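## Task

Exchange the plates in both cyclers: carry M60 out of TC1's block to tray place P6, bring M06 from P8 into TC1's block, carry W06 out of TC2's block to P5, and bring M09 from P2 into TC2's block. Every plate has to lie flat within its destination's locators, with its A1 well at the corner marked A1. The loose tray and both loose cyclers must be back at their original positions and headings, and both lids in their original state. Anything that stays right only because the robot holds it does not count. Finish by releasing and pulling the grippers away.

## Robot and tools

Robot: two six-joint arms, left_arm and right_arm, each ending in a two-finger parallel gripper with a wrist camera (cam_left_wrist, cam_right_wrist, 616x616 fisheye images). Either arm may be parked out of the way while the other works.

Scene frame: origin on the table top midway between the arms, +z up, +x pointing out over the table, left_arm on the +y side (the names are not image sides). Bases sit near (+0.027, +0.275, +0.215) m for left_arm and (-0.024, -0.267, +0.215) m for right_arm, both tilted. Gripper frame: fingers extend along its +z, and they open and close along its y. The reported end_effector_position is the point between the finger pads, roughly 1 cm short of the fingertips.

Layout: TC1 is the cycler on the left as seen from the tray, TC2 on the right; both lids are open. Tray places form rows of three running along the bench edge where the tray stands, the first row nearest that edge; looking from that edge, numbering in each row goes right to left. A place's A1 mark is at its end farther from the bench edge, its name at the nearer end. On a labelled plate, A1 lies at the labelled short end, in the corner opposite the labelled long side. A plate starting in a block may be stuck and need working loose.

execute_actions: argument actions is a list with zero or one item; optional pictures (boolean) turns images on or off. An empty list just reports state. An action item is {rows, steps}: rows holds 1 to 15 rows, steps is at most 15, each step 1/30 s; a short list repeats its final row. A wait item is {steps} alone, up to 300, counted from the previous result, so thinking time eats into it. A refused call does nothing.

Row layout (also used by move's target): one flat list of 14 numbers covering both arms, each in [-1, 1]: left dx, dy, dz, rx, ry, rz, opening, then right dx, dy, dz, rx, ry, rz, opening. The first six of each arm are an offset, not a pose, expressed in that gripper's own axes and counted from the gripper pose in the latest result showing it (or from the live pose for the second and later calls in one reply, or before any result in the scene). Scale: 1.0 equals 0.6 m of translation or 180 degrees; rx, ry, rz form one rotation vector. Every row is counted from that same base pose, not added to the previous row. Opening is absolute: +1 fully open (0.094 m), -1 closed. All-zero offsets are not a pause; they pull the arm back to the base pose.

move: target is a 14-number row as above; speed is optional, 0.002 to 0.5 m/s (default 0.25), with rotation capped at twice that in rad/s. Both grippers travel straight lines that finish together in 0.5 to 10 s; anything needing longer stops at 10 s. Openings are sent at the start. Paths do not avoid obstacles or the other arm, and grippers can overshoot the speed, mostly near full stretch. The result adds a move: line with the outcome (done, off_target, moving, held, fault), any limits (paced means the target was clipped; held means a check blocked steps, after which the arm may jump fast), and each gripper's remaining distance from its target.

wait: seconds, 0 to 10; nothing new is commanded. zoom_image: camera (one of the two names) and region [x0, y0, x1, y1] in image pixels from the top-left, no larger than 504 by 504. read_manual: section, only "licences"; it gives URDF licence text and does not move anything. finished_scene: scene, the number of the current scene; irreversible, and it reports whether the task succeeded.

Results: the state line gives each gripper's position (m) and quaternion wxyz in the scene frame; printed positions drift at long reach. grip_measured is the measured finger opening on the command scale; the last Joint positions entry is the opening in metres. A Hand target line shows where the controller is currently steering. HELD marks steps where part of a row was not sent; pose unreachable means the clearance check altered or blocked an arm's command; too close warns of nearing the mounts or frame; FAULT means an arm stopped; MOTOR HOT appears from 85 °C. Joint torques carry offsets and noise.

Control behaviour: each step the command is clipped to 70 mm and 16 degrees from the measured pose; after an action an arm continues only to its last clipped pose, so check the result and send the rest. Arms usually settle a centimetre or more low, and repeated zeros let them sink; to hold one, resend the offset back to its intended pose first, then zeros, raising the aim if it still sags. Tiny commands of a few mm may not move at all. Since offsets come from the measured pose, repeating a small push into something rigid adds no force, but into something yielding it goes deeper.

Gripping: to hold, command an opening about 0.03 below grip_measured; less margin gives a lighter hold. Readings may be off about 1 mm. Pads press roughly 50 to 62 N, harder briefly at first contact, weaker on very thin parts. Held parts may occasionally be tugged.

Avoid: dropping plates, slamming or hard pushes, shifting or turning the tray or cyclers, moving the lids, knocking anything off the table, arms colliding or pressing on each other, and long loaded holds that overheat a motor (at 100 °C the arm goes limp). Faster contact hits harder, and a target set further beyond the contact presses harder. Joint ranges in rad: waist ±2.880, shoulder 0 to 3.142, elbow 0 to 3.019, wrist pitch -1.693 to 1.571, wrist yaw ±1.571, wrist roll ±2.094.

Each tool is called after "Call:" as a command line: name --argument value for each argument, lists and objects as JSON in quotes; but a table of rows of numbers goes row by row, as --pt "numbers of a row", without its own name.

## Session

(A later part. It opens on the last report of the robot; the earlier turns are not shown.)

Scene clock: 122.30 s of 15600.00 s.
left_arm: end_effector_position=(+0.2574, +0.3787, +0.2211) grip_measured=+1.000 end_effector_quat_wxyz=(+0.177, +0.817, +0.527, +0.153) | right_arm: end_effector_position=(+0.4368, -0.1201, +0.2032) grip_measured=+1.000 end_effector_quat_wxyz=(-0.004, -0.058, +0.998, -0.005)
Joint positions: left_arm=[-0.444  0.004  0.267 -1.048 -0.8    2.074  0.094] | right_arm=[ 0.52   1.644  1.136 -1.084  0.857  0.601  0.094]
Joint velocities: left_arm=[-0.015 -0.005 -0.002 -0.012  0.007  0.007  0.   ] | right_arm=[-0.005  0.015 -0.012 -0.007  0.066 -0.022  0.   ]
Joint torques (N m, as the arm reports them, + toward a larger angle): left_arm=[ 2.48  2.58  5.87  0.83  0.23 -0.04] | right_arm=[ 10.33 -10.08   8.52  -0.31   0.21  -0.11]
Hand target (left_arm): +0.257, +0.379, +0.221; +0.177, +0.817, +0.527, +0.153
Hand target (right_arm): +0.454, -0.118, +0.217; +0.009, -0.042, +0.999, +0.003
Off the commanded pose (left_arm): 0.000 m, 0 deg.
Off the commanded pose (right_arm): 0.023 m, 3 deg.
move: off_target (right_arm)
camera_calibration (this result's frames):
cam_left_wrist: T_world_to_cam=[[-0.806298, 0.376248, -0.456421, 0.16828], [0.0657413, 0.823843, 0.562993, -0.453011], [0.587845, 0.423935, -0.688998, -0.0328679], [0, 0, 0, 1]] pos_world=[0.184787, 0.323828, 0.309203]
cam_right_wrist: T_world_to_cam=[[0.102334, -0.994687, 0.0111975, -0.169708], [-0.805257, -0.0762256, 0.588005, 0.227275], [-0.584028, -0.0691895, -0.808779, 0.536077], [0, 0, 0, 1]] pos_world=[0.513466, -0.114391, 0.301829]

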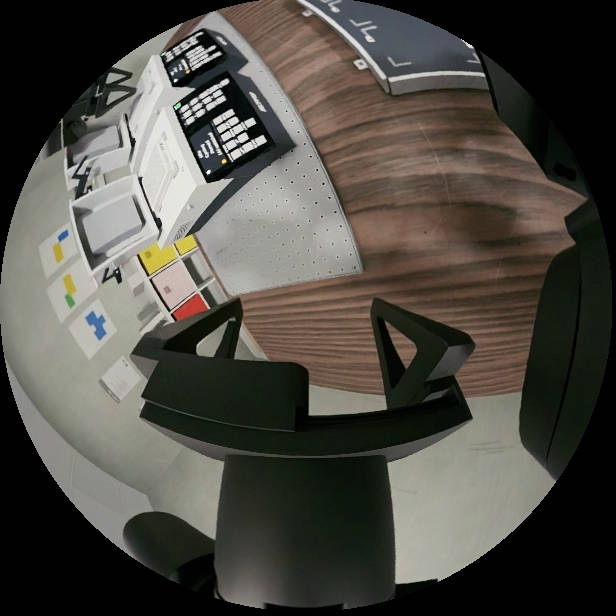

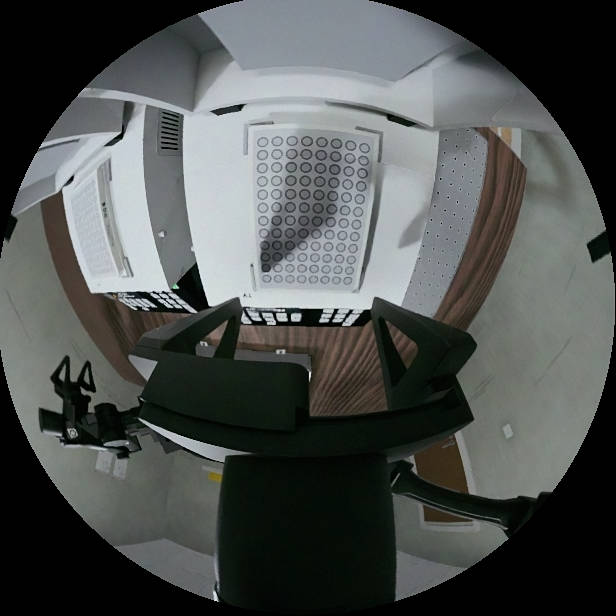

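Call:
move --target '[-0.438,0.23,0.085,0.116,0.135,-0.622,1, 0.3,-0.4,-0.05,0,0,0,1]' --speed 0.3

Scene clock: 129.23 s of 15600.00 s.
left_arm: end_effector_position=(+0.2770, +0.0957, +0.2091) grip_measured=+1.000 end_effector_quat_wxyz=(-0.011, +0.009, +1.000, +0.020) | right_arm: end_effector_position=(+0.2894, -0.3784, +0.2438) grip_measured=+1.000 end_effector_quat_wxyz=(+0.007, -0.048, +0.999, -0.001)
Joint positions: left_arm=[-0.937  1.812  0.794 -1.05  -0.754 -1.18   0.094] | right_arm=[ 0.308  0.678  0.671 -1.309  0.836  0.274  0.094]
Joint velocities: left_arm=[-0.015 -0.015 -0.002 -0.017  0.022 -0.081  0.   ] | right_arm=[-0.005 -0.005 -0.002  0.007 -0.066 -0.066  0.   ]
Joint torques (N m, as the arm reports them, + toward a larger angle): left_arm=[-9.97 -5.81  7.59  0.34  0.01 -0.11] | right_arm=[-0.1  -3.6   5.34 -0.19  0.   -0.19]
Hand target (left_arm): +0.285, +0.080, +0.219; -0.001, -0.003, +1.000, +0.004
Hand target (right_arm): +0.282, -0.379, +0.239; -0.004, -0.057, +0.998, -0.005
Off the commanded pose (left_arm): 0.023 m, 3 deg.
Off the commanded pose (right_arm): 0.007 m, 2 deg.
move: off_target (left_arm)
camera_calibration (this result's frames):
cam_left_wrist: T_world_to_cam=[[-0.0125417, -0.998925, -0.0446206, 0.110722], [-0.802956, -0.0165327, 0.595809, 0.0997611], [-0.595907, 0.0433008, -0.801886, 0.455192], [0, 0, 0, 1]] pos_world=[0.352744, 0.0925426, 0.310514]
cam_right_wrist: T_world_to_cam=[[0.0838672, -0.99647, 0.00376439, -0.405488], [-0.819671, -0.0668378, 0.568921, 0.0773448], [-0.566661, -0.0507994, -0.822383, 0.470149], [0, 0, 0, 1]] pos_world=[0.36382, -0.375004, 0.344166]

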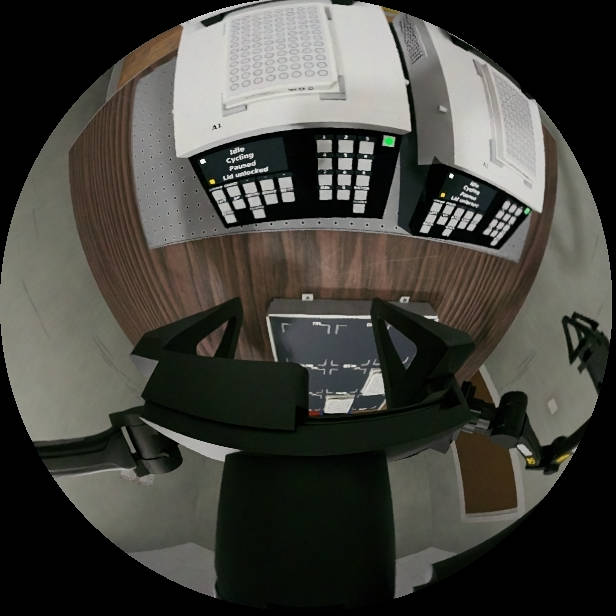

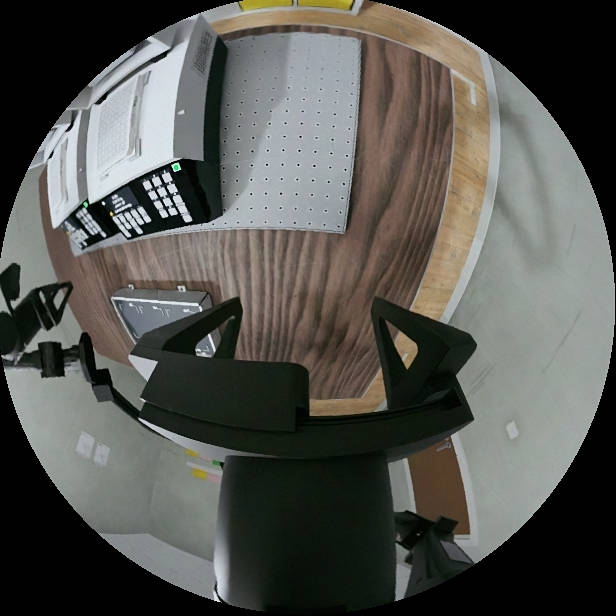

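Call:
move --target '[-0.29,0.04,0,0.012,-0.006,-0.03,1, 0,0,0,0,0,0,1]' --speed 0.15

Scene clock: 131.67 s of 15600.00 s.
left_arm: end_effector_position=(+0.4389, +0.1121, +0.2063) grip_measured=+1.000 end_effector_quat_wxyz=(-0.001, -0.032, +0.999, +0.001) | right_arm: end_effector_position=(+0.2894, -0.3784, +0.2438) grip_measured=+1.000 end_effector_quat_wxyz=(+0.007, -0.049, +0.999, -0.001)
Joint positions: left_arm=[-0.676  1.771  1.067 -1.05  -0.839 -0.866  0.094] | right_arm=[ 0.308  0.678  0.671 -1.309  0.836  0.273  0.094]
Joint velocities: left_arm=[-0.015 -0.005  0.002 -0.017 -0.007 -0.022  0.   ] | right_arm=[ 0.005 -0.015 -0.012  0.002 -0.007  0.11   0.   ]
Joint torques (N m, as the arm reports them, + toward a larger angle): left_arm=[-8.77 -9.22  6.68 -0.33 -0.11  0.1 ] | right_arm=[ 0.76 -3.56  6.41  0.24  0.09 -0.12]
Hand target (left_arm): +0.451, +0.115, +0.207; -0.001, -0.038, +0.999, -0.000
Hand target (right_arm): +0.289, -0.378, +0.244; +0.007, -0.049, +0.999, -0.001
Off the commanded pose (left_arm): 0.013 m, 1 deg.
Off the commanded pose (right_arm): 0.000 m, 0 deg.
move: off_target (left_arm)
camera_calibration (this result's frames):
cam_left_wrist: T_world_to_cam=[[0.06971, -0.997538, -0.00759848, 0.085177], [-0.812314, -0.0611842, 0.580003, 0.244099], [-0.57904, -0.0342596, -0.814579, 0.552694], [0, 0, 0, 1]] pos_world=[0.512379, 0.118837, 0.309283]
cam_right_wrist: T_world_to_cam=[[0.0853874, -0.996341, 0.00378709, -0.405884], [-0.819567, -0.0680752, 0.568925, 0.0768454], [-0.566586, -0.0516828, -0.82238, 0.469792], [0, 0, 0, 1]] pos_world=[0.363815, -0.374888, 0.344166]

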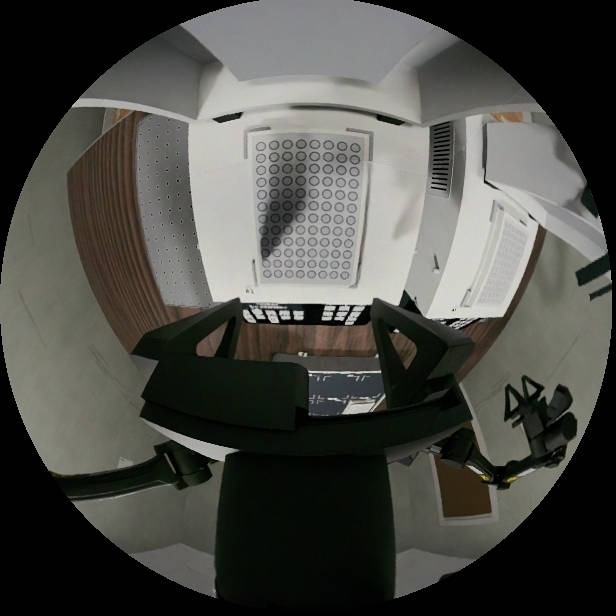

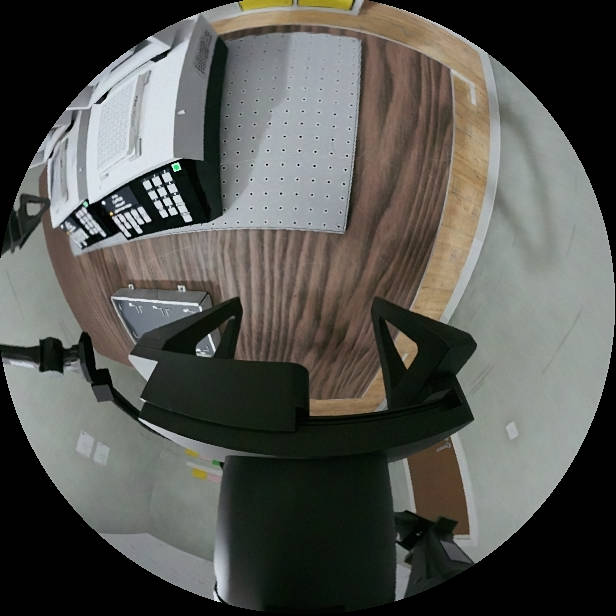

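Call:
move --target '[-0.035,0,0.05,0,0,0,1, 0,0,0,0,0,0,1]' --speed 0.07

Scene clock: 133.07 s of 15600.00 s.
left_arm: end_effector_position=(+0.4513, +0.1130, +0.1809) grip_measured=+1.000 end_effector_quat_wxyz=(-0.002, -0.027, +1.000, +0.001) | right_arm: end_effector_position=(+0.2894, -0.3784, +0.2438) grip_measured=+1.000 end_effector_quat_wxyz=(+0.007, -0.049, +0.999, -0.001)
Joint positions: left_arm=[-0.619  1.795  1.067 -0.964 -0.846 -0.772  0.094] | right_arm=[ 0.308  0.678  0.671 -1.309  0.836  0.273  0.094]
Joint velocities: left_arm=[-0.005 -0.005 -0.012 -0.007  0.066  0.007  0.   ] | right_arm=[-0.005  0.005 -0.012 -0.002 -0.007  0.007  0.   ]
Joint torques (N m, as the arm reports them, + toward a larger angle): left_arm=[-9.2  -8.55  5.43  0.68 -0.13  0.1 ] | right_arm=[ 0.79 -3.62  6.41  0.24  0.09 -0.13]
Hand target (left_arm): +0.460, +0.113, +0.176; -0.001, -0.032, +0.999, +0.001
Hand target (right_arm): +0.289, -0.378, +0.244; +0.007, -0.049, +0.999, -0.001
Off the commanded pose (left_arm): 0.010 m, 1 deg.
Off the commanded pose (right_arm): 0.000 m, 0 deg.
move: done
camera_calibration (this result's frames):
cam_left_wrist: T_world_to_cam=[[0.0593912, -0.99821, -0.00697732, 0.0896228], [-0.811847, -0.0523677, 0.581518, 0.267499], [-0.580842, -0.0288725, -0.813504, 0.539213], [0, 0, 0, 1]] pos_world=[0.525043, 0.119039, 0.283722]
cam_right_wrist: T_world_to_cam=[[0.0853874, -0.996341, 0.00378709, -0.405884], [-0.819567, -0.0680752, 0.568925, 0.0768454], [-0.566586, -0.0516828, -0.82238, 0.469792], [0, 0, 0, 1]] pos_world=[0.363815, -0.374888, 0.344166]

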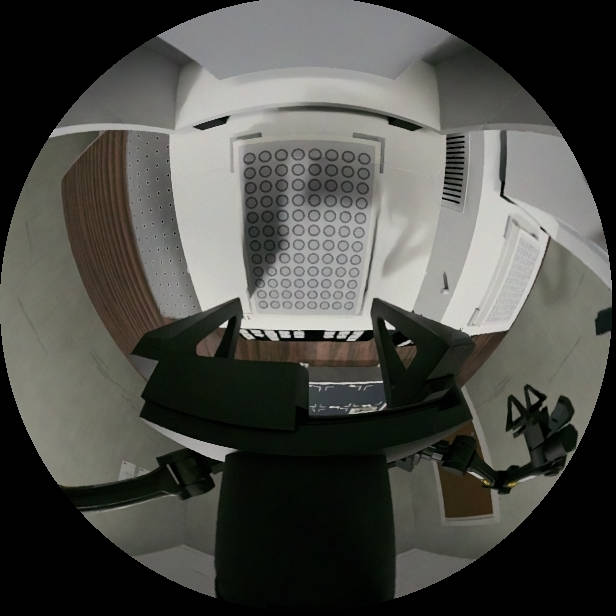

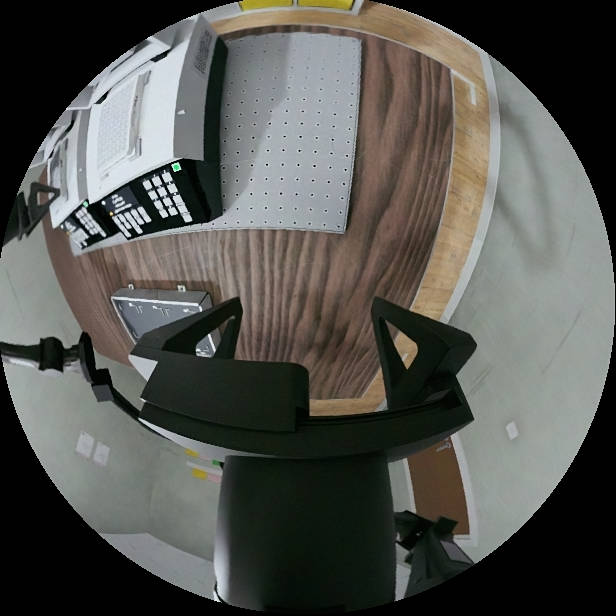

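Call:
move --target '[-0.028,0,0.032,0,0,0,1, 0,0,0,0,0,0,1]' --speed 0.06

Scene clock: 134.50 s of 15600.00 s.
left_arm: end_effector_position=(+0.4568, +0.1136, +0.1660) grip_measured=+1.000 end_effector_quat_wxyz=(-0.004, -0.019, +1.000, +0.001) | right_arm: end_effector_position=(+0.2894, -0.3784, +0.2438) grip_measured=+1.000 end_effector_quat_wxyz=(+0.007, -0.049, +0.999, -0.001)
Joint positions: left_arm=[-0.588  1.81   1.067 -0.919 -0.847 -0.713  0.094] | right_arm=[ 0.308  0.678  0.671 -1.309  0.836  0.273  0.094]
Joint velocities: left_arm=[-0.024 -0.015  0.007  0.012  0.007 -0.007  0.   ] | right_arm=[-0.005 -0.005  0.002 -0.002  0.022 -0.022  0.   ]
Joint torques (N m, as the arm reports them, + toward a larger angle): left_arm=[-9.82 -9.4   5.94  0.65 -0.14  0.09] | right_arm=[ 0.82 -3.61  6.41  0.24  0.1  -0.13]
Hand target (left_arm): +0.468, +0.114, +0.162; -0.002, -0.027, +1.000, +0.001
Hand target (right_arm): +0.289, -0.378, +0.244; +0.007, -0.049, +0.999, -0.001
Off the commanded pose (left_arm): 0.012 m, 1 deg.
Off the commanded pose (right_arm): 0.000 m, 0 deg.
move: off_target (left_arm)
camera_calibration (this result's frames):
cam_left_wrist: T_world_to_cam=[[0.042902, -0.999048, -0.00784584, 0.097533], [-0.810452, -0.0393932, 0.584479, 0.277957], [-0.584232, -0.0187167, -0.811371, 0.530342], [0, 0, 0, 1]] pos_world=[0.530929, 0.118316, 0.268609]
cam_right_wrist: T_world_to_cam=[[0.0853874, -0.996341, 0.00378709, -0.405884], [-0.819567, -0.0680752, 0.568925, 0.0768454], [-0.566586, -0.0516828, -0.82238, 0.469792], [0, 0, 0, 1]] pos_world=[0.363815, -0.374888, 0.344166]

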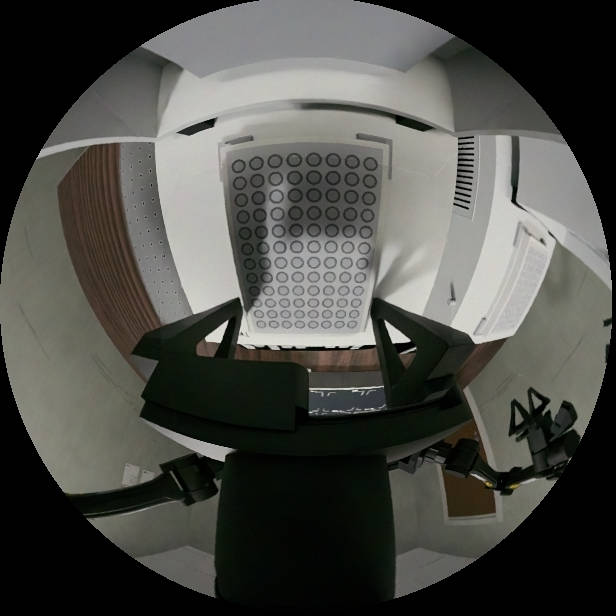

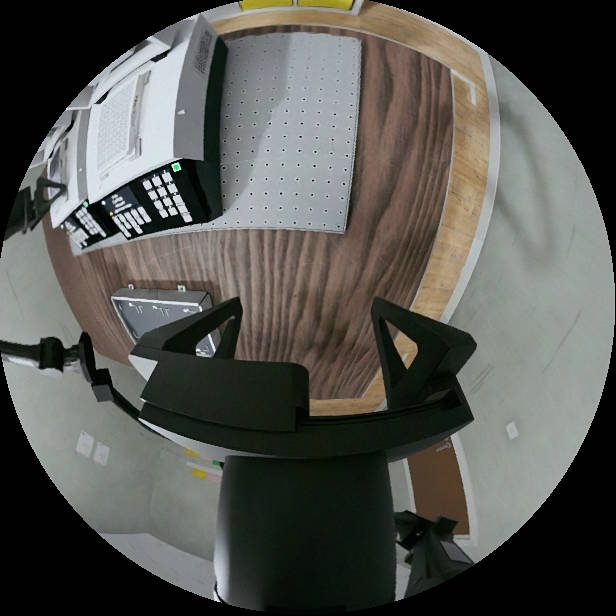

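A bit further in and lower, then grip and lift.

Call:
move --target '[-0.025,0,0.012,0,0,-0.006,1, 0,0,0,0,0,0,1]' --speed 0.05

Call:
move --target '[0,0,0,0,0,0,0.3, 0,0,0,0,0,0,1]'

Call:
move --target '[0,0,-0.08,0,0,0,0.3, 0,0,0,0,0,0,1]' --speed 0.1

Scene clock: 136.07 s of 15600.00 s.
left_arm: end_effector_position=(+0.4567, +0.1136, +0.1653) grip_measured=+1.000 end_effector_quat_wxyz=(-0.004, -0.015, +1.000, +0.001) | right_arm: end_effector_position=(+0.2894, -0.3784, +0.2438) grip_measured=+1.000 end_effector_quat_wxyz=(+0.007, -0.049, +0.999, -0.001)
Joint positions: left_arm=[-0.587  1.811  1.067 -0.918 -0.847 -0.705  0.094] | right_arm=[ 0.308  0.678  0.671 -1.309  0.836  0.273  0.094]
Joint velocities: left_arm=[ 0.005 -0.015 -0.002  0.002 -0.007  0.007  0.   ] | right_arm=[-0.015  0.005  0.002 -0.002  0.022  0.007  0.   ]
Joint torques (N m, as the arm reports them, + toward a larger angle): left_arm=[-8.86 -8.34  6.73  0.52 -0.14  0.11] | right_arm=[ 0.8  -3.59  6.4   0.25  0.09 -0.13]
Hand target (left_arm): +0.471, +0.115, +0.159; -0.004, -0.028, +1.000, +0.001
Hand target (right_arm): +0.289, -0.378, +0.244; +0.007, -0.049, +0.999, -0.001
Off the commanded pose (left_arm): 0.016 m, 2 deg.
Off the commanded pose (right_arm): 0.000 m, 0 deg.
move: off_target (left_arm)
camera_calibration (this result's frames):
cam_left_wrist: T_world_to_cam=[[0.0349741, -0.999353, -0.00842797, 0.101293], [-0.810185, -0.0332893, 0.585228, 0.277366], [-0.58513, -0.0136396, -0.810825, 0.52946], [0, 0, 0, 1]] pos_world=[0.530978, 0.117682, 0.267831]
cam_right_wrist: T_world_to_cam=[[0.0853874, -0.996341, 0.00378709, -0.405884], [-0.819567, -0.0680752, 0.568925, 0.0768454], [-0.566586, -0.0516828, -0.82238, 0.469792], [0, 0, 0, 1]] pos_world=[0.363815, -0.374888, 0.344166]

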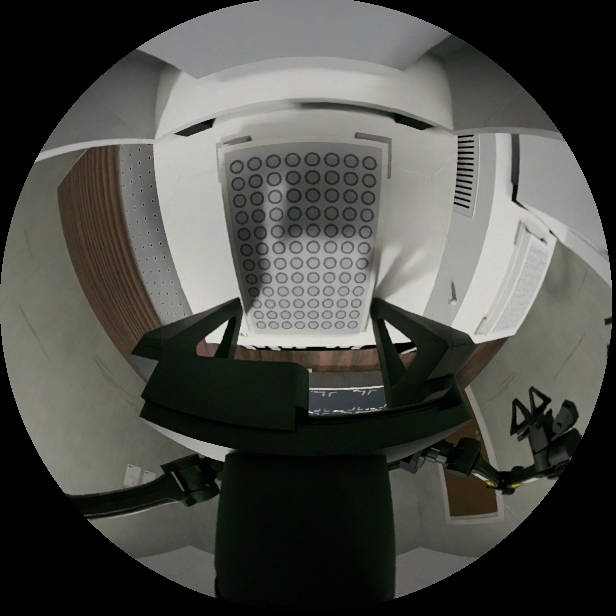

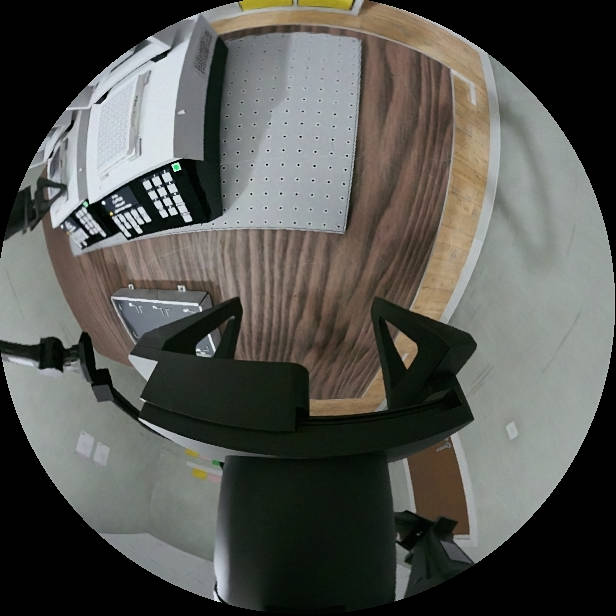

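Scene clock: 136.57 s of 15600.00 s.
left_arm: end_effector_position=(+0.4569, +0.1136, +0.1682) grip_measured=+0.714 end_effector_quat_wxyz=(-0.002, -0.015, +1.000, -0.000) | right_arm: end_effector_position=(+0.2894, -0.3784, +0.2438) grip_measured=+1.000 end_effector_quat_wxyz=(+0.007, -0.049, +0.999, -0.001)
Joint positions: left_arm=[-0.592  1.806  1.066 -0.921 -0.847 -0.706  0.081] | right_arm=[ 0.308  0.678  0.671 -1.309  0.836  0.273  0.094]
Joint velocities: left_arm=[-0.005 -0.005 -0.017 -0.017 -0.037  0.051 -0.001] | right_arm=[-0.015 -0.005 -0.012 -0.022 -0.022  0.007  0.   ]
Joint torques (N m, as the arm reports them, + toward a larger angle): left_arm=[-10.14  -8.75   4.18   0.25  -0.02   0.01] | right_arm=[ 0.78 -3.63  6.4   0.23  0.09 -0.13]
Hand target (left_arm): +0.457, +0.114, +0.165; -0.004, -0.015, +1.000, +0.001
Hand target (right_arm): +0.289, -0.378, +0.244; +0.007, -0.049, +0.999, -0.001
Off the commanded pose (left_arm): 0.003 m, 0 deg.
Off the commanded pose (right_arm): 0.000 m, 0 deg.
move: done
camera_calibration (this result's frames):
cam_left_wrist: T_world_to_cam=[[0.0352392, -0.999365, -0.00523789, 0.100702], [-0.812436, -0.0316992, 0.582188, 0.27721], [-0.581984, -0.0162604, -0.813038, 0.531179], [0, 0, 0, 1]] pos_world=[0.530805, 0.118063, 0.271008]
cam_right_wrist: T_world_to_cam=[[0.0853874, -0.996341, 0.00378709, -0.405884], [-0.819567, -0.0680752, 0.568925, 0.0768454], [-0.566586, -0.0516828, -0.82238, 0.469792], [0, 0, 0, 1]] pos_world=[0.363815, -0.374888, 0.344166]

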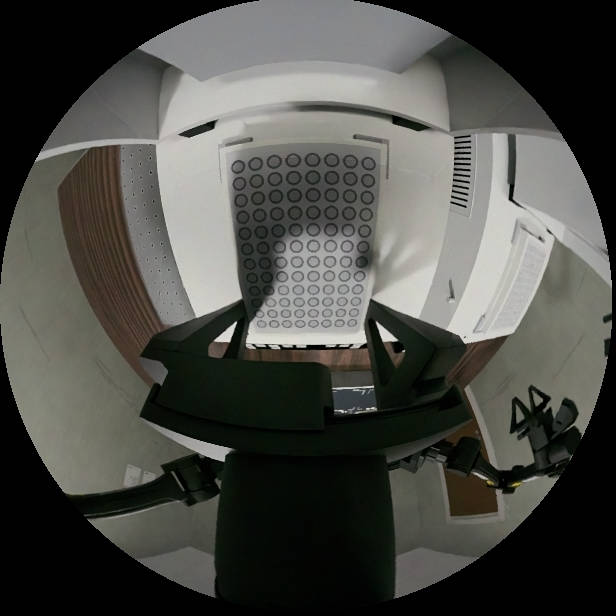

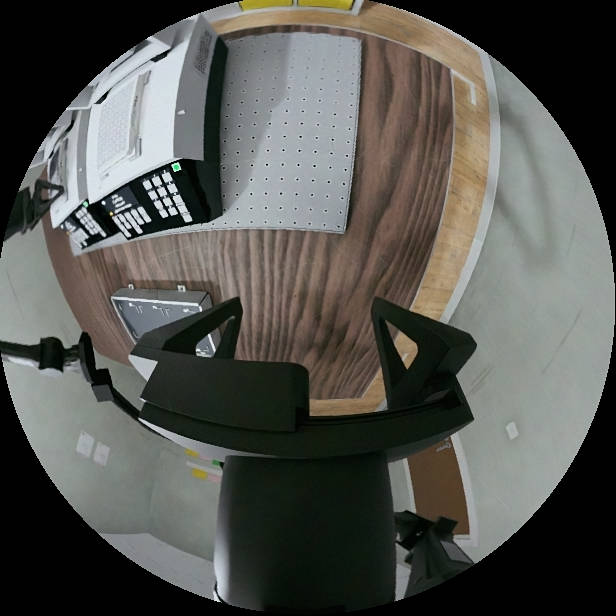

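Scene clock: 137.47 s of 15600.00 s.
left_arm: end_effector_position=(+0.4436, +0.1182, +0.2001) grip_measured=+0.714 end_effector_quat_wxyz=(-0.015, -0.002, +1.000, +0.012) | right_arm: end_effector_position=(+0.2894, -0.3784, +0.2438) grip_measured=+1.000 end_effector_quat_wxyz=(+0.007, -0.049, +0.999, -0.001)
Joint positions: left_arm=[-0.653  1.785  1.09  -1.086 -0.838 -0.81   0.081] | right_arm=[ 0.308  0.678  0.671 -1.309  0.836  0.273  0.094]
Joint velocities: left_arm=[-0.005 -0.015 -0.002 -0.007  0.051  0.022  0.   ] | right_arm=[-0.015 -0.005  0.002  0.002 -0.051  0.066  0.   ]
Joint torques (N m, as the arm reports them, + toward a larger angle): left_arm=[-12.2   -9.91   7.16  -0.38   0.08  -0.06] | right_arm=[ 0.81 -3.61  6.41  0.24  0.09 -0.13]
Hand target (left_arm): +0.456, +0.114, +0.216; -0.003, -0.015, +1.000, -0.000
Hand target (right_arm): +0.289, -0.378, +0.244; +0.007, -0.049, +0.999, -0.001
Off the commanded pose (left_arm): 0.022 m, 2 deg.
Off the commanded pose (right_arm): 0.000 m, 0 deg.
move: off_target (left_arm)
camera_calibration (this result's frames):
cam_left_wrist: T_world_to_cam=[[0.00896596, -0.999536, -0.029116, 0.122383], [-0.797903, -0.0247014, 0.60228, 0.236726], [-0.60272, 0.0178317, -0.797754, 0.55155], [0, 0, 0, 1]] pos_world=[0.520217, 0.118338, 0.300989]
cam_right_wrist: T_world_to_cam=[[0.0853874, -0.996341, 0.00378709, -0.405884], [-0.819567, -0.0680752, 0.568925, 0.0768454], [-0.566586, -0.0516828, -0.82238, 0.469792], [0, 0, 0, 1]] pos_world=[0.363815, -0.374888, 0.344166]

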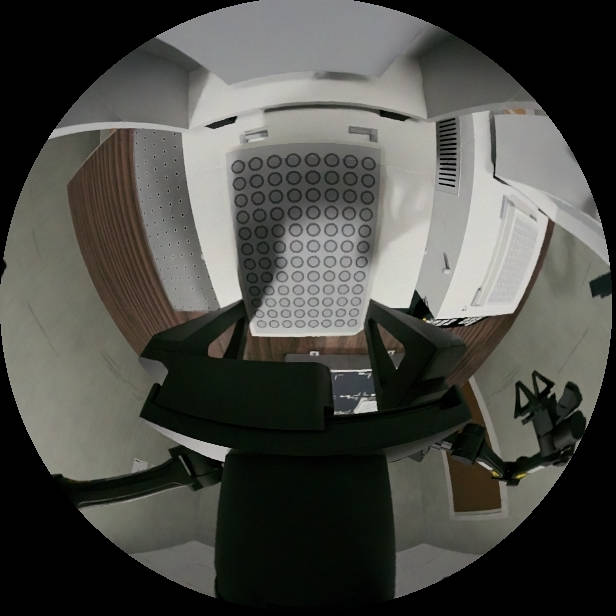

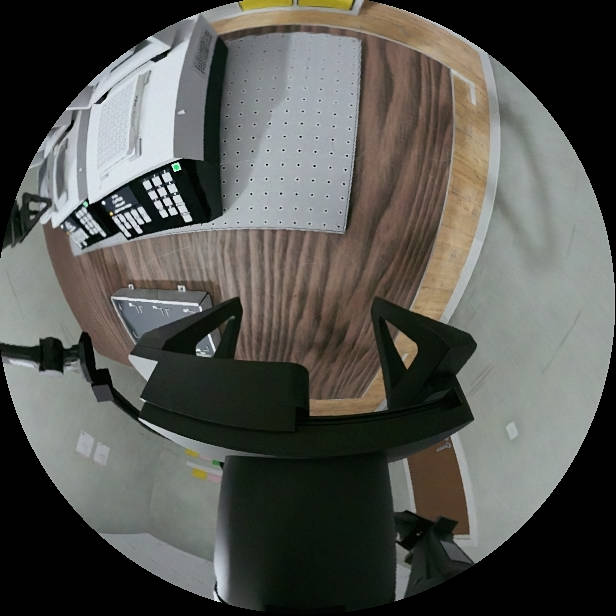

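Call:
move --target '[0.25,0,-0.03,0.008,-0.01,0,0.3, 0,0,0,0,0,0,1]' --speed 0.2

Call:
move --target '[0.6,-0.175,0.19,0,0,0.99,0.3, 0,0,0,0,0,0,1]' --speed 0.3

Scene clock: 139.90 s of 15600.00 s.
left_arm: end_effector_position=(+0.2930, +0.1212, +0.2164) grip_measured=+0.714 end_effector_quat_wxyz=(-0.006, +0.005, +1.000, +0.007) | right_arm: end_effector_position=(+0.2894, -0.3784, +0.2438) grip_measured=+1.000 end_effector_quat_wxyz=(+0.007, -0.049, +0.999, -0.001)
Joint positions: left_arm=[-0.898  1.703  0.764 -1.059 -0.771 -1.113  0.081] | right_arm=[ 0.308  0.678  0.671 -1.309  0.836  0.273  0.094]
Joint velocities: left_arm=[-0.005 -0.015  0.007  0.017 -0.051 -0.022 -0.   ] | right_arm=[-0.005 -0.024 -0.002  0.007 -0.022  0.037  0.   ]
Joint torques (N m, as the arm reports them, + toward a larger angle): left_arm=[-8.84 -6.66  5.13  0.22 -0.04 -0.11] | right_arm=[ 0.82 -3.63  6.41  0.24  0.09 -0.13]
Hand target (left_arm): +0.294, +0.119, +0.222; +0.000, -0.002, +1.000, +0.000
Hand target (right_arm): +0.289, -0.378, +0.244; +0.007, -0.049, +0.999, -0.001
Off the commanded pose (left_arm): 0.007 m, 1 deg.
Off the commanded pose (right_arm): 0.000 m, 0 deg.
move: done
camera_calibration (this result's frames):
cam_left_wrist: T_world_to_cam=[[-0.00581305, -0.999775, -0.0203906, 0.129594], [-0.808885, -0.00728762, 0.587922, 0.110946], [-0.587939, 0.0199112, -0.80866, 0.471487], [0, 0, 0, 1]] pos_world=[0.367702, 0.120986, 0.318688]
cam_right_wrist: T_world_to_cam=[[0.0853874, -0.996341, 0.00378709, -0.405884], [-0.819567, -0.0680752, 0.568925, 0.0768454], [-0.566586, -0.0516828, -0.82238, 0.469792], [0, 0, 0, 1]] pos_world=[0.363815, -0.374888, 0.344166]

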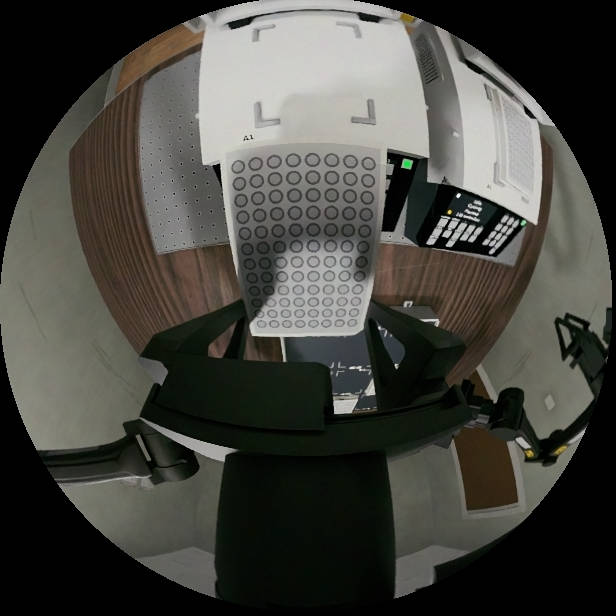

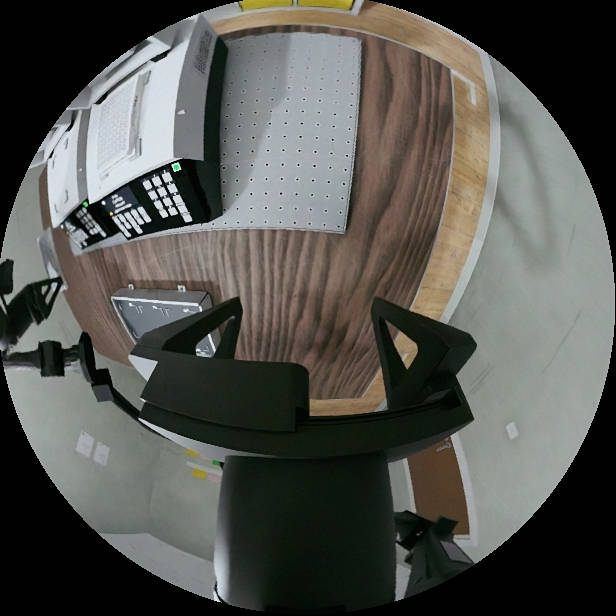

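Scene clock: 145.67 s of 15600.00 s.
left_arm: end_effector_position=(-0.0606, +0.0420, +0.1003) grip_measured=+0.715 end_effector_quat_wxyz=(-0.026, +0.999, +0.018, +0.001) | right_arm: end_effector_position=(+0.2894, -0.3784, +0.2438) grip_measured=+1.000 end_effector_quat_wxyz=(+0.007, -0.049, +0.999, -0.001)
Joint positions: left_arm=[-1.834  2.622  0.755 -0.591 -0.173  1.135  0.081] | right_arm=[ 0.308  0.678  0.671 -1.309  0.836  0.273  0.094]
Joint velocities: left_arm=[-0.005 -0.005 -0.027 -0.012 -0.037  0.007  0.   ] | right_arm=[-0.005 -0.005 -0.007 -0.002  0.022  0.022  0.   ]
Joint torques (N m, as the arm reports them, + toward a larger angle): left_arm=[ -2.99 -11.18   6.51   0.57   0.28   0.11] | right_arm=[ 0.81 -3.59  6.41  0.24  0.09 -0.13]
Hand target (left_arm): -0.068, +0.026, +0.103; -0.010, +1.000, +0.012, -0.004
Hand target (right_arm): +0.289, -0.378, +0.244; +0.007, -0.049, +0.999, -0.001
Off the commanded pose (left_arm): 0.023 m, 2 deg.
Off the commanded pose (right_arm): 0.000 m, 0 deg.
move: off_target (left_arm)
camera_calibration (this result's frames):
cam_left_wrist: T_world_to_cam=[[-0.0418454, 0.998007, 0.0472325, -0.0468176], [0.814, 0.00664151, 0.580827, -0.00885503], [0.579355, 0.0627522, -0.812656, 0.240579], [0, 0, 0, 1]] pos_world=[-0.134132, 0.0316862, 0.202863]
cam_right_wrist: T_world_to_cam=[[0.0853874, -0.996341, 0.00378709, -0.405884], [-0.819567, -0.0680752, 0.568925, 0.0768454], [-0.566586, -0.0516828, -0.82238, 0.469792], [0, 0, 0, 1]] pos_world=[0.363815, -0.374888, 0.344166]

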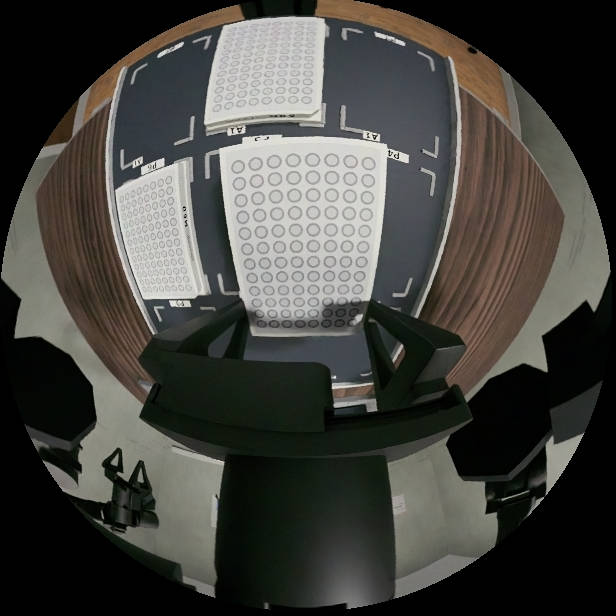

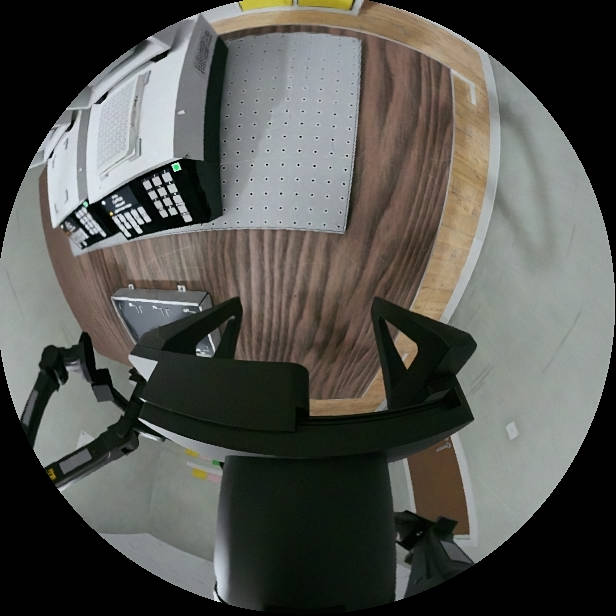

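Call:
move --target '[-0.012,0.062,0.04,-0.02,0,0.01,0.3, 0,0,0,0,0,0,1]' --speed 0.08

Scene clock: 147.30 s of 15600.00 s.
left_arm: end_effector_position=(-0.0629, +0.0211, +0.0744) grip_measured=+0.715 end_effector_quat_wxyz=(-0.005, +1.000, +0.001, +0.009) | right_arm: end_effector_position=(+0.2894, -0.3784, +0.2438) grip_measured=+1.000 end_effector_quat_wxyz=(+0.007, -0.049, +0.999, -0.001)
Joint positions: left_arm=[-1.808  2.71   0.786 -0.498 -0.224  1.192  0.081] | right_arm=[ 0.308  0.678  0.671 -1.309  0.836  0.273  0.094]
Joint velocities: left_arm=[-0.005 -0.015  0.002 -0.017 -0.051 -0.007 -0.001] | right_arm=[-0.015 -0.005 -0.007 -0.012 -0.022  0.051  0.   ]
Joint torques (N m, as the arm reports them, + toward a larger angle): left_arm=[ -1.24 -11.69   5.95   0.65  -0.01   0.1 ] | right_arm=[ 0.83 -3.56  6.42  0.24  0.1  -0.13]
Hand target (left_arm): -0.067, +0.006, +0.075; +0.005, +1.000, +0.003, +0.001
Hand target (right_arm): +0.289, -0.378, +0.244; +0.007, -0.049, +0.999, -0.001
Off the commanded pose (left_arm): 0.016 m, 1 deg.
Off the commanded pose (right_arm): 0.000 m, 0 deg.
move: off_target (left_arm)
camera_calibration (this result's frames):
cam_left_wrist: T_world_to_cam=[[-0.00751506, 0.999959, 0.00504746, -0.0195676], [0.804885, 0.0030536, 0.593424, 0.00674659], [0.593384, 0.00852223, -0.804874, 0.223623], [0, 0, 0, 1]] pos_world=[-0.138271, 0.0176404, 0.176083]
cam_right_wrist: T_world_to_cam=[[0.0853874, -0.996341, 0.00378709, -0.405884], [-0.819567, -0.0680752, 0.568925, 0.0768454], [-0.566586, -0.0516828, -0.82238, 0.469792], [0, 0, 0, 1]] pos_world=[0.363815, -0.374888, 0.344166]

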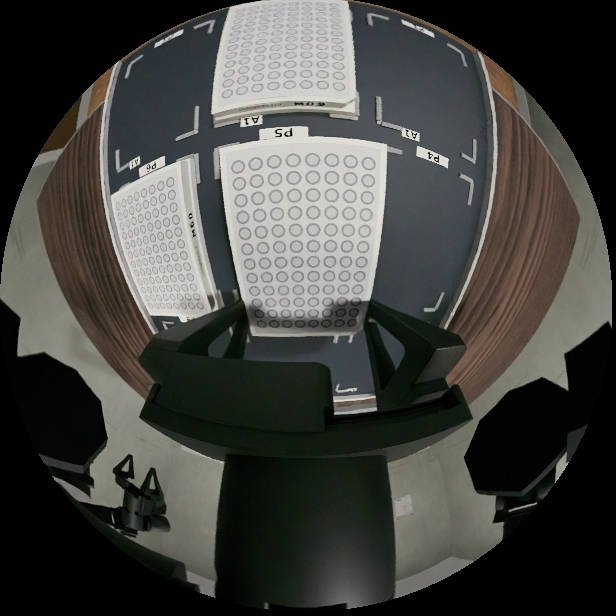

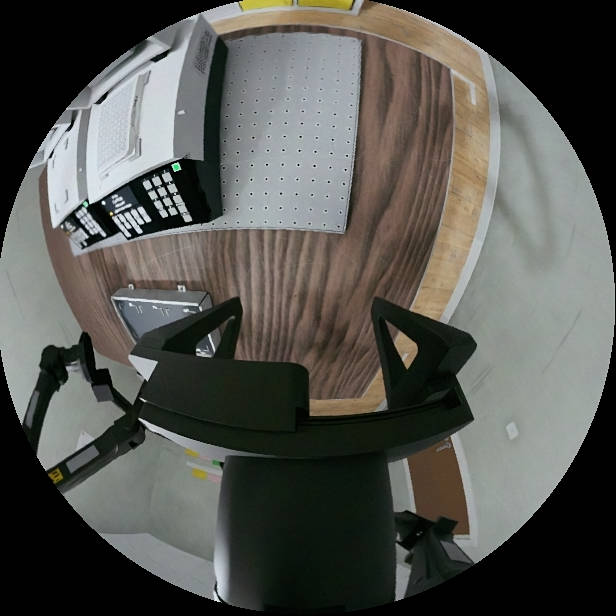

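Need −y ~12 mm.

Call:
move --target '[0,0.042,0.005,-0.004,-0.006,-0.004,0.3, 0,0,0,0,0,0,1]' --speed 0.05

Scene clock: 149.03 s of 15600.00 s.
left_arm: end_effector_position=(-0.0606, +0.0081, +0.0719) grip_measured=+0.715 end_effector_quat_wxyz=(-0.004, +1.000, +0.007, +0.005) | right_arm: end_effector_position=(+0.2894, -0.3784, +0.2438) grip_measured=+1.000 end_effector_quat_wxyz=(+0.007, -0.049, +0.999, -0.001)
Joint positions: left_arm=[-1.769  2.726  0.814 -0.498 -0.247  1.209  0.081] | right_arm=[ 0.308  0.678  0.671 -1.309  0.836  0.273  0.094]
Joint velocities: left_arm=[ 0.005 -0.015  0.002 -0.002 -0.007  0.051 -0.   ] | right_arm=[ 0.005 -0.005 -0.007 -0.007 -0.007 -0.037  0.   ]
Joint torques (N m, as the arm reports them, + toward a larger angle): left_arm=[ -1.18 -11.83   5.92   0.04   0.     0.1 ] | right_arm=[ 0.8  -3.56  6.4   0.24  0.09 -0.14]
Hand target (left_arm): -0.063, -0.004, +0.071; +0.001, +1.000, +0.007, -0.000
Hand target (right_arm): +0.289, -0.378, +0.244; +0.007, -0.049, +0.999, -0.001
Off the commanded pose (left_arm): 0.012 m, 1 deg.
Off the commanded pose (right_arm): 0.000 m, 0 deg.
move: off_target (left_arm)
camera_calibration (this result's frames):
cam_left_wrist: T_world_to_cam=[[-0.0186977, 0.999824, 0.00171791, -0.00698996], [0.809376, 0.0141273, 0.58712, 0.00705034], [0.586992, 0.0123682, -0.809498, 0.22025], [0, 0, 0, 1]] pos_world=[-0.135122, 0.00416503, 0.174165]
cam_right_wrist: T_world_to_cam=[[0.0853874, -0.996341, 0.00378709, -0.405884], [-0.819567, -0.0680752, 0.568925, 0.0768454], [-0.566586, -0.0516828, -0.82238, 0.469792], [0, 0, 0, 1]] pos_world=[0.363815, -0.374888, 0.344166]

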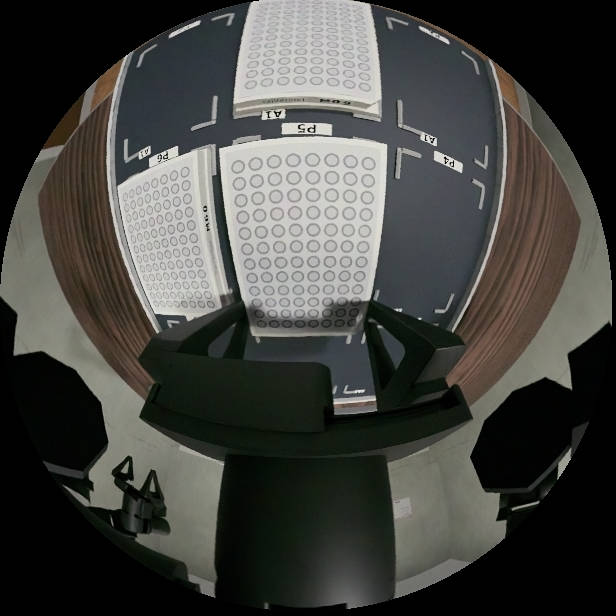

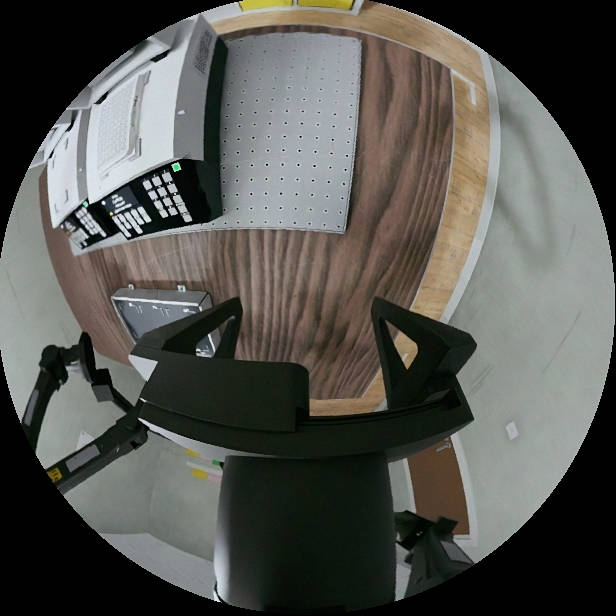

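Call:
move --target '[-0.006,-0.002,0.018,0,0,0,0.3, 0,0,0,0,0,0,1]' --speed 0.04

Scene clock: 150.60 s of 15600.00 s.
left_arm: end_effector_position=(-0.0619, +0.0100, +0.0640) grip_measured=+0.715 end_effector_quat_wxyz=(-0.006, +1.000, +0.006, +0.006) | right_arm: end_effector_position=(+0.2894, -0.3784, +0.2438) grip_measured=+1.000 end_effector_quat_wxyz=(+0.007, -0.049, +0.999, -0.001)
Joint positions: left_arm=[-1.769  2.748  0.814 -0.48  -0.247  1.21   0.081] | right_arm=[ 0.308  0.678  0.671 -1.309  0.836  0.273  0.094]
Joint velocities: left_arm=[-0.005 -0.005 -0.012 -0.007 -0.007 -0.051  0.   ] | right_arm=[-0.005  0.005  0.002 -0.012 -0.051  0.051  0.   ]
Joint torques (N m, as the arm reports them, + toward a larger angle): left_arm=[ -3.27 -12.1    3.67   0.71   0.25  -0.06] | right_arm=[ 0.78 -3.6   6.41  0.23  0.09 -0.13]
Hand target (left_arm): -0.064, +0.009, +0.061; -0.004, +1.000, +0.007, +0.005
Hand target (right_arm): +0.289, -0.378, +0.244; +0.007, -0.049, +0.999, -0.001
Off the commanded pose (left_arm): 0.004 m, 0 deg.
Off the commanded pose (right_arm): 0.000 m, 0 deg.
move: done
camera_calibration (this result's frames):
cam_left_wrist: T_world_to_cam=[[-0.0163856, 0.999846, 0.00623475, -0.0090199], [0.808451, 0.00957933, 0.588486, 0.0126139], [0.588336, 0.0146832, -0.808483, 0.214682], [0, 0, 0, 1]] pos_world=[-0.136651, 0.00574547, 0.1662]
cam_right_wrist: T_world_to_cam=[[0.0853874, -0.996341, 0.00378709, -0.405884], [-0.819567, -0.0680752, 0.568925, 0.0768454], [-0.566586, -0.0516828, -0.82238, 0.469792], [0, 0, 0, 1]] pos_world=[0.363815, -0.374888, 0.344166]

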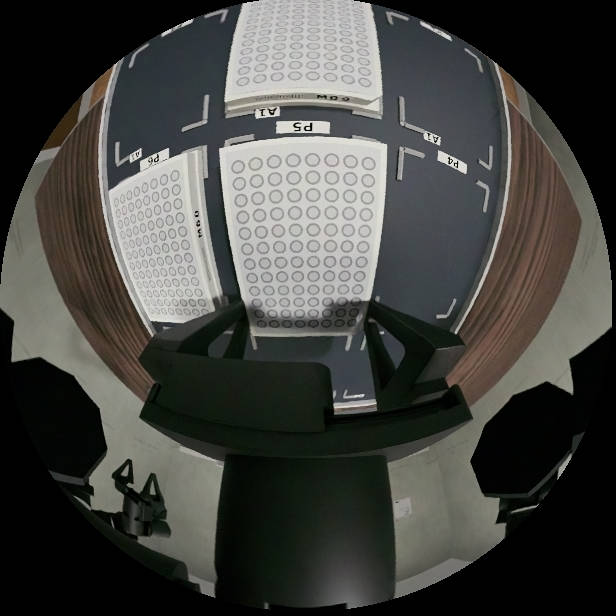

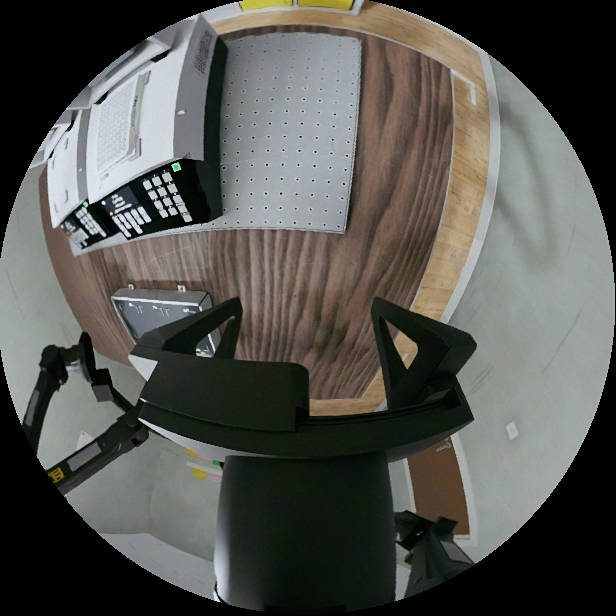

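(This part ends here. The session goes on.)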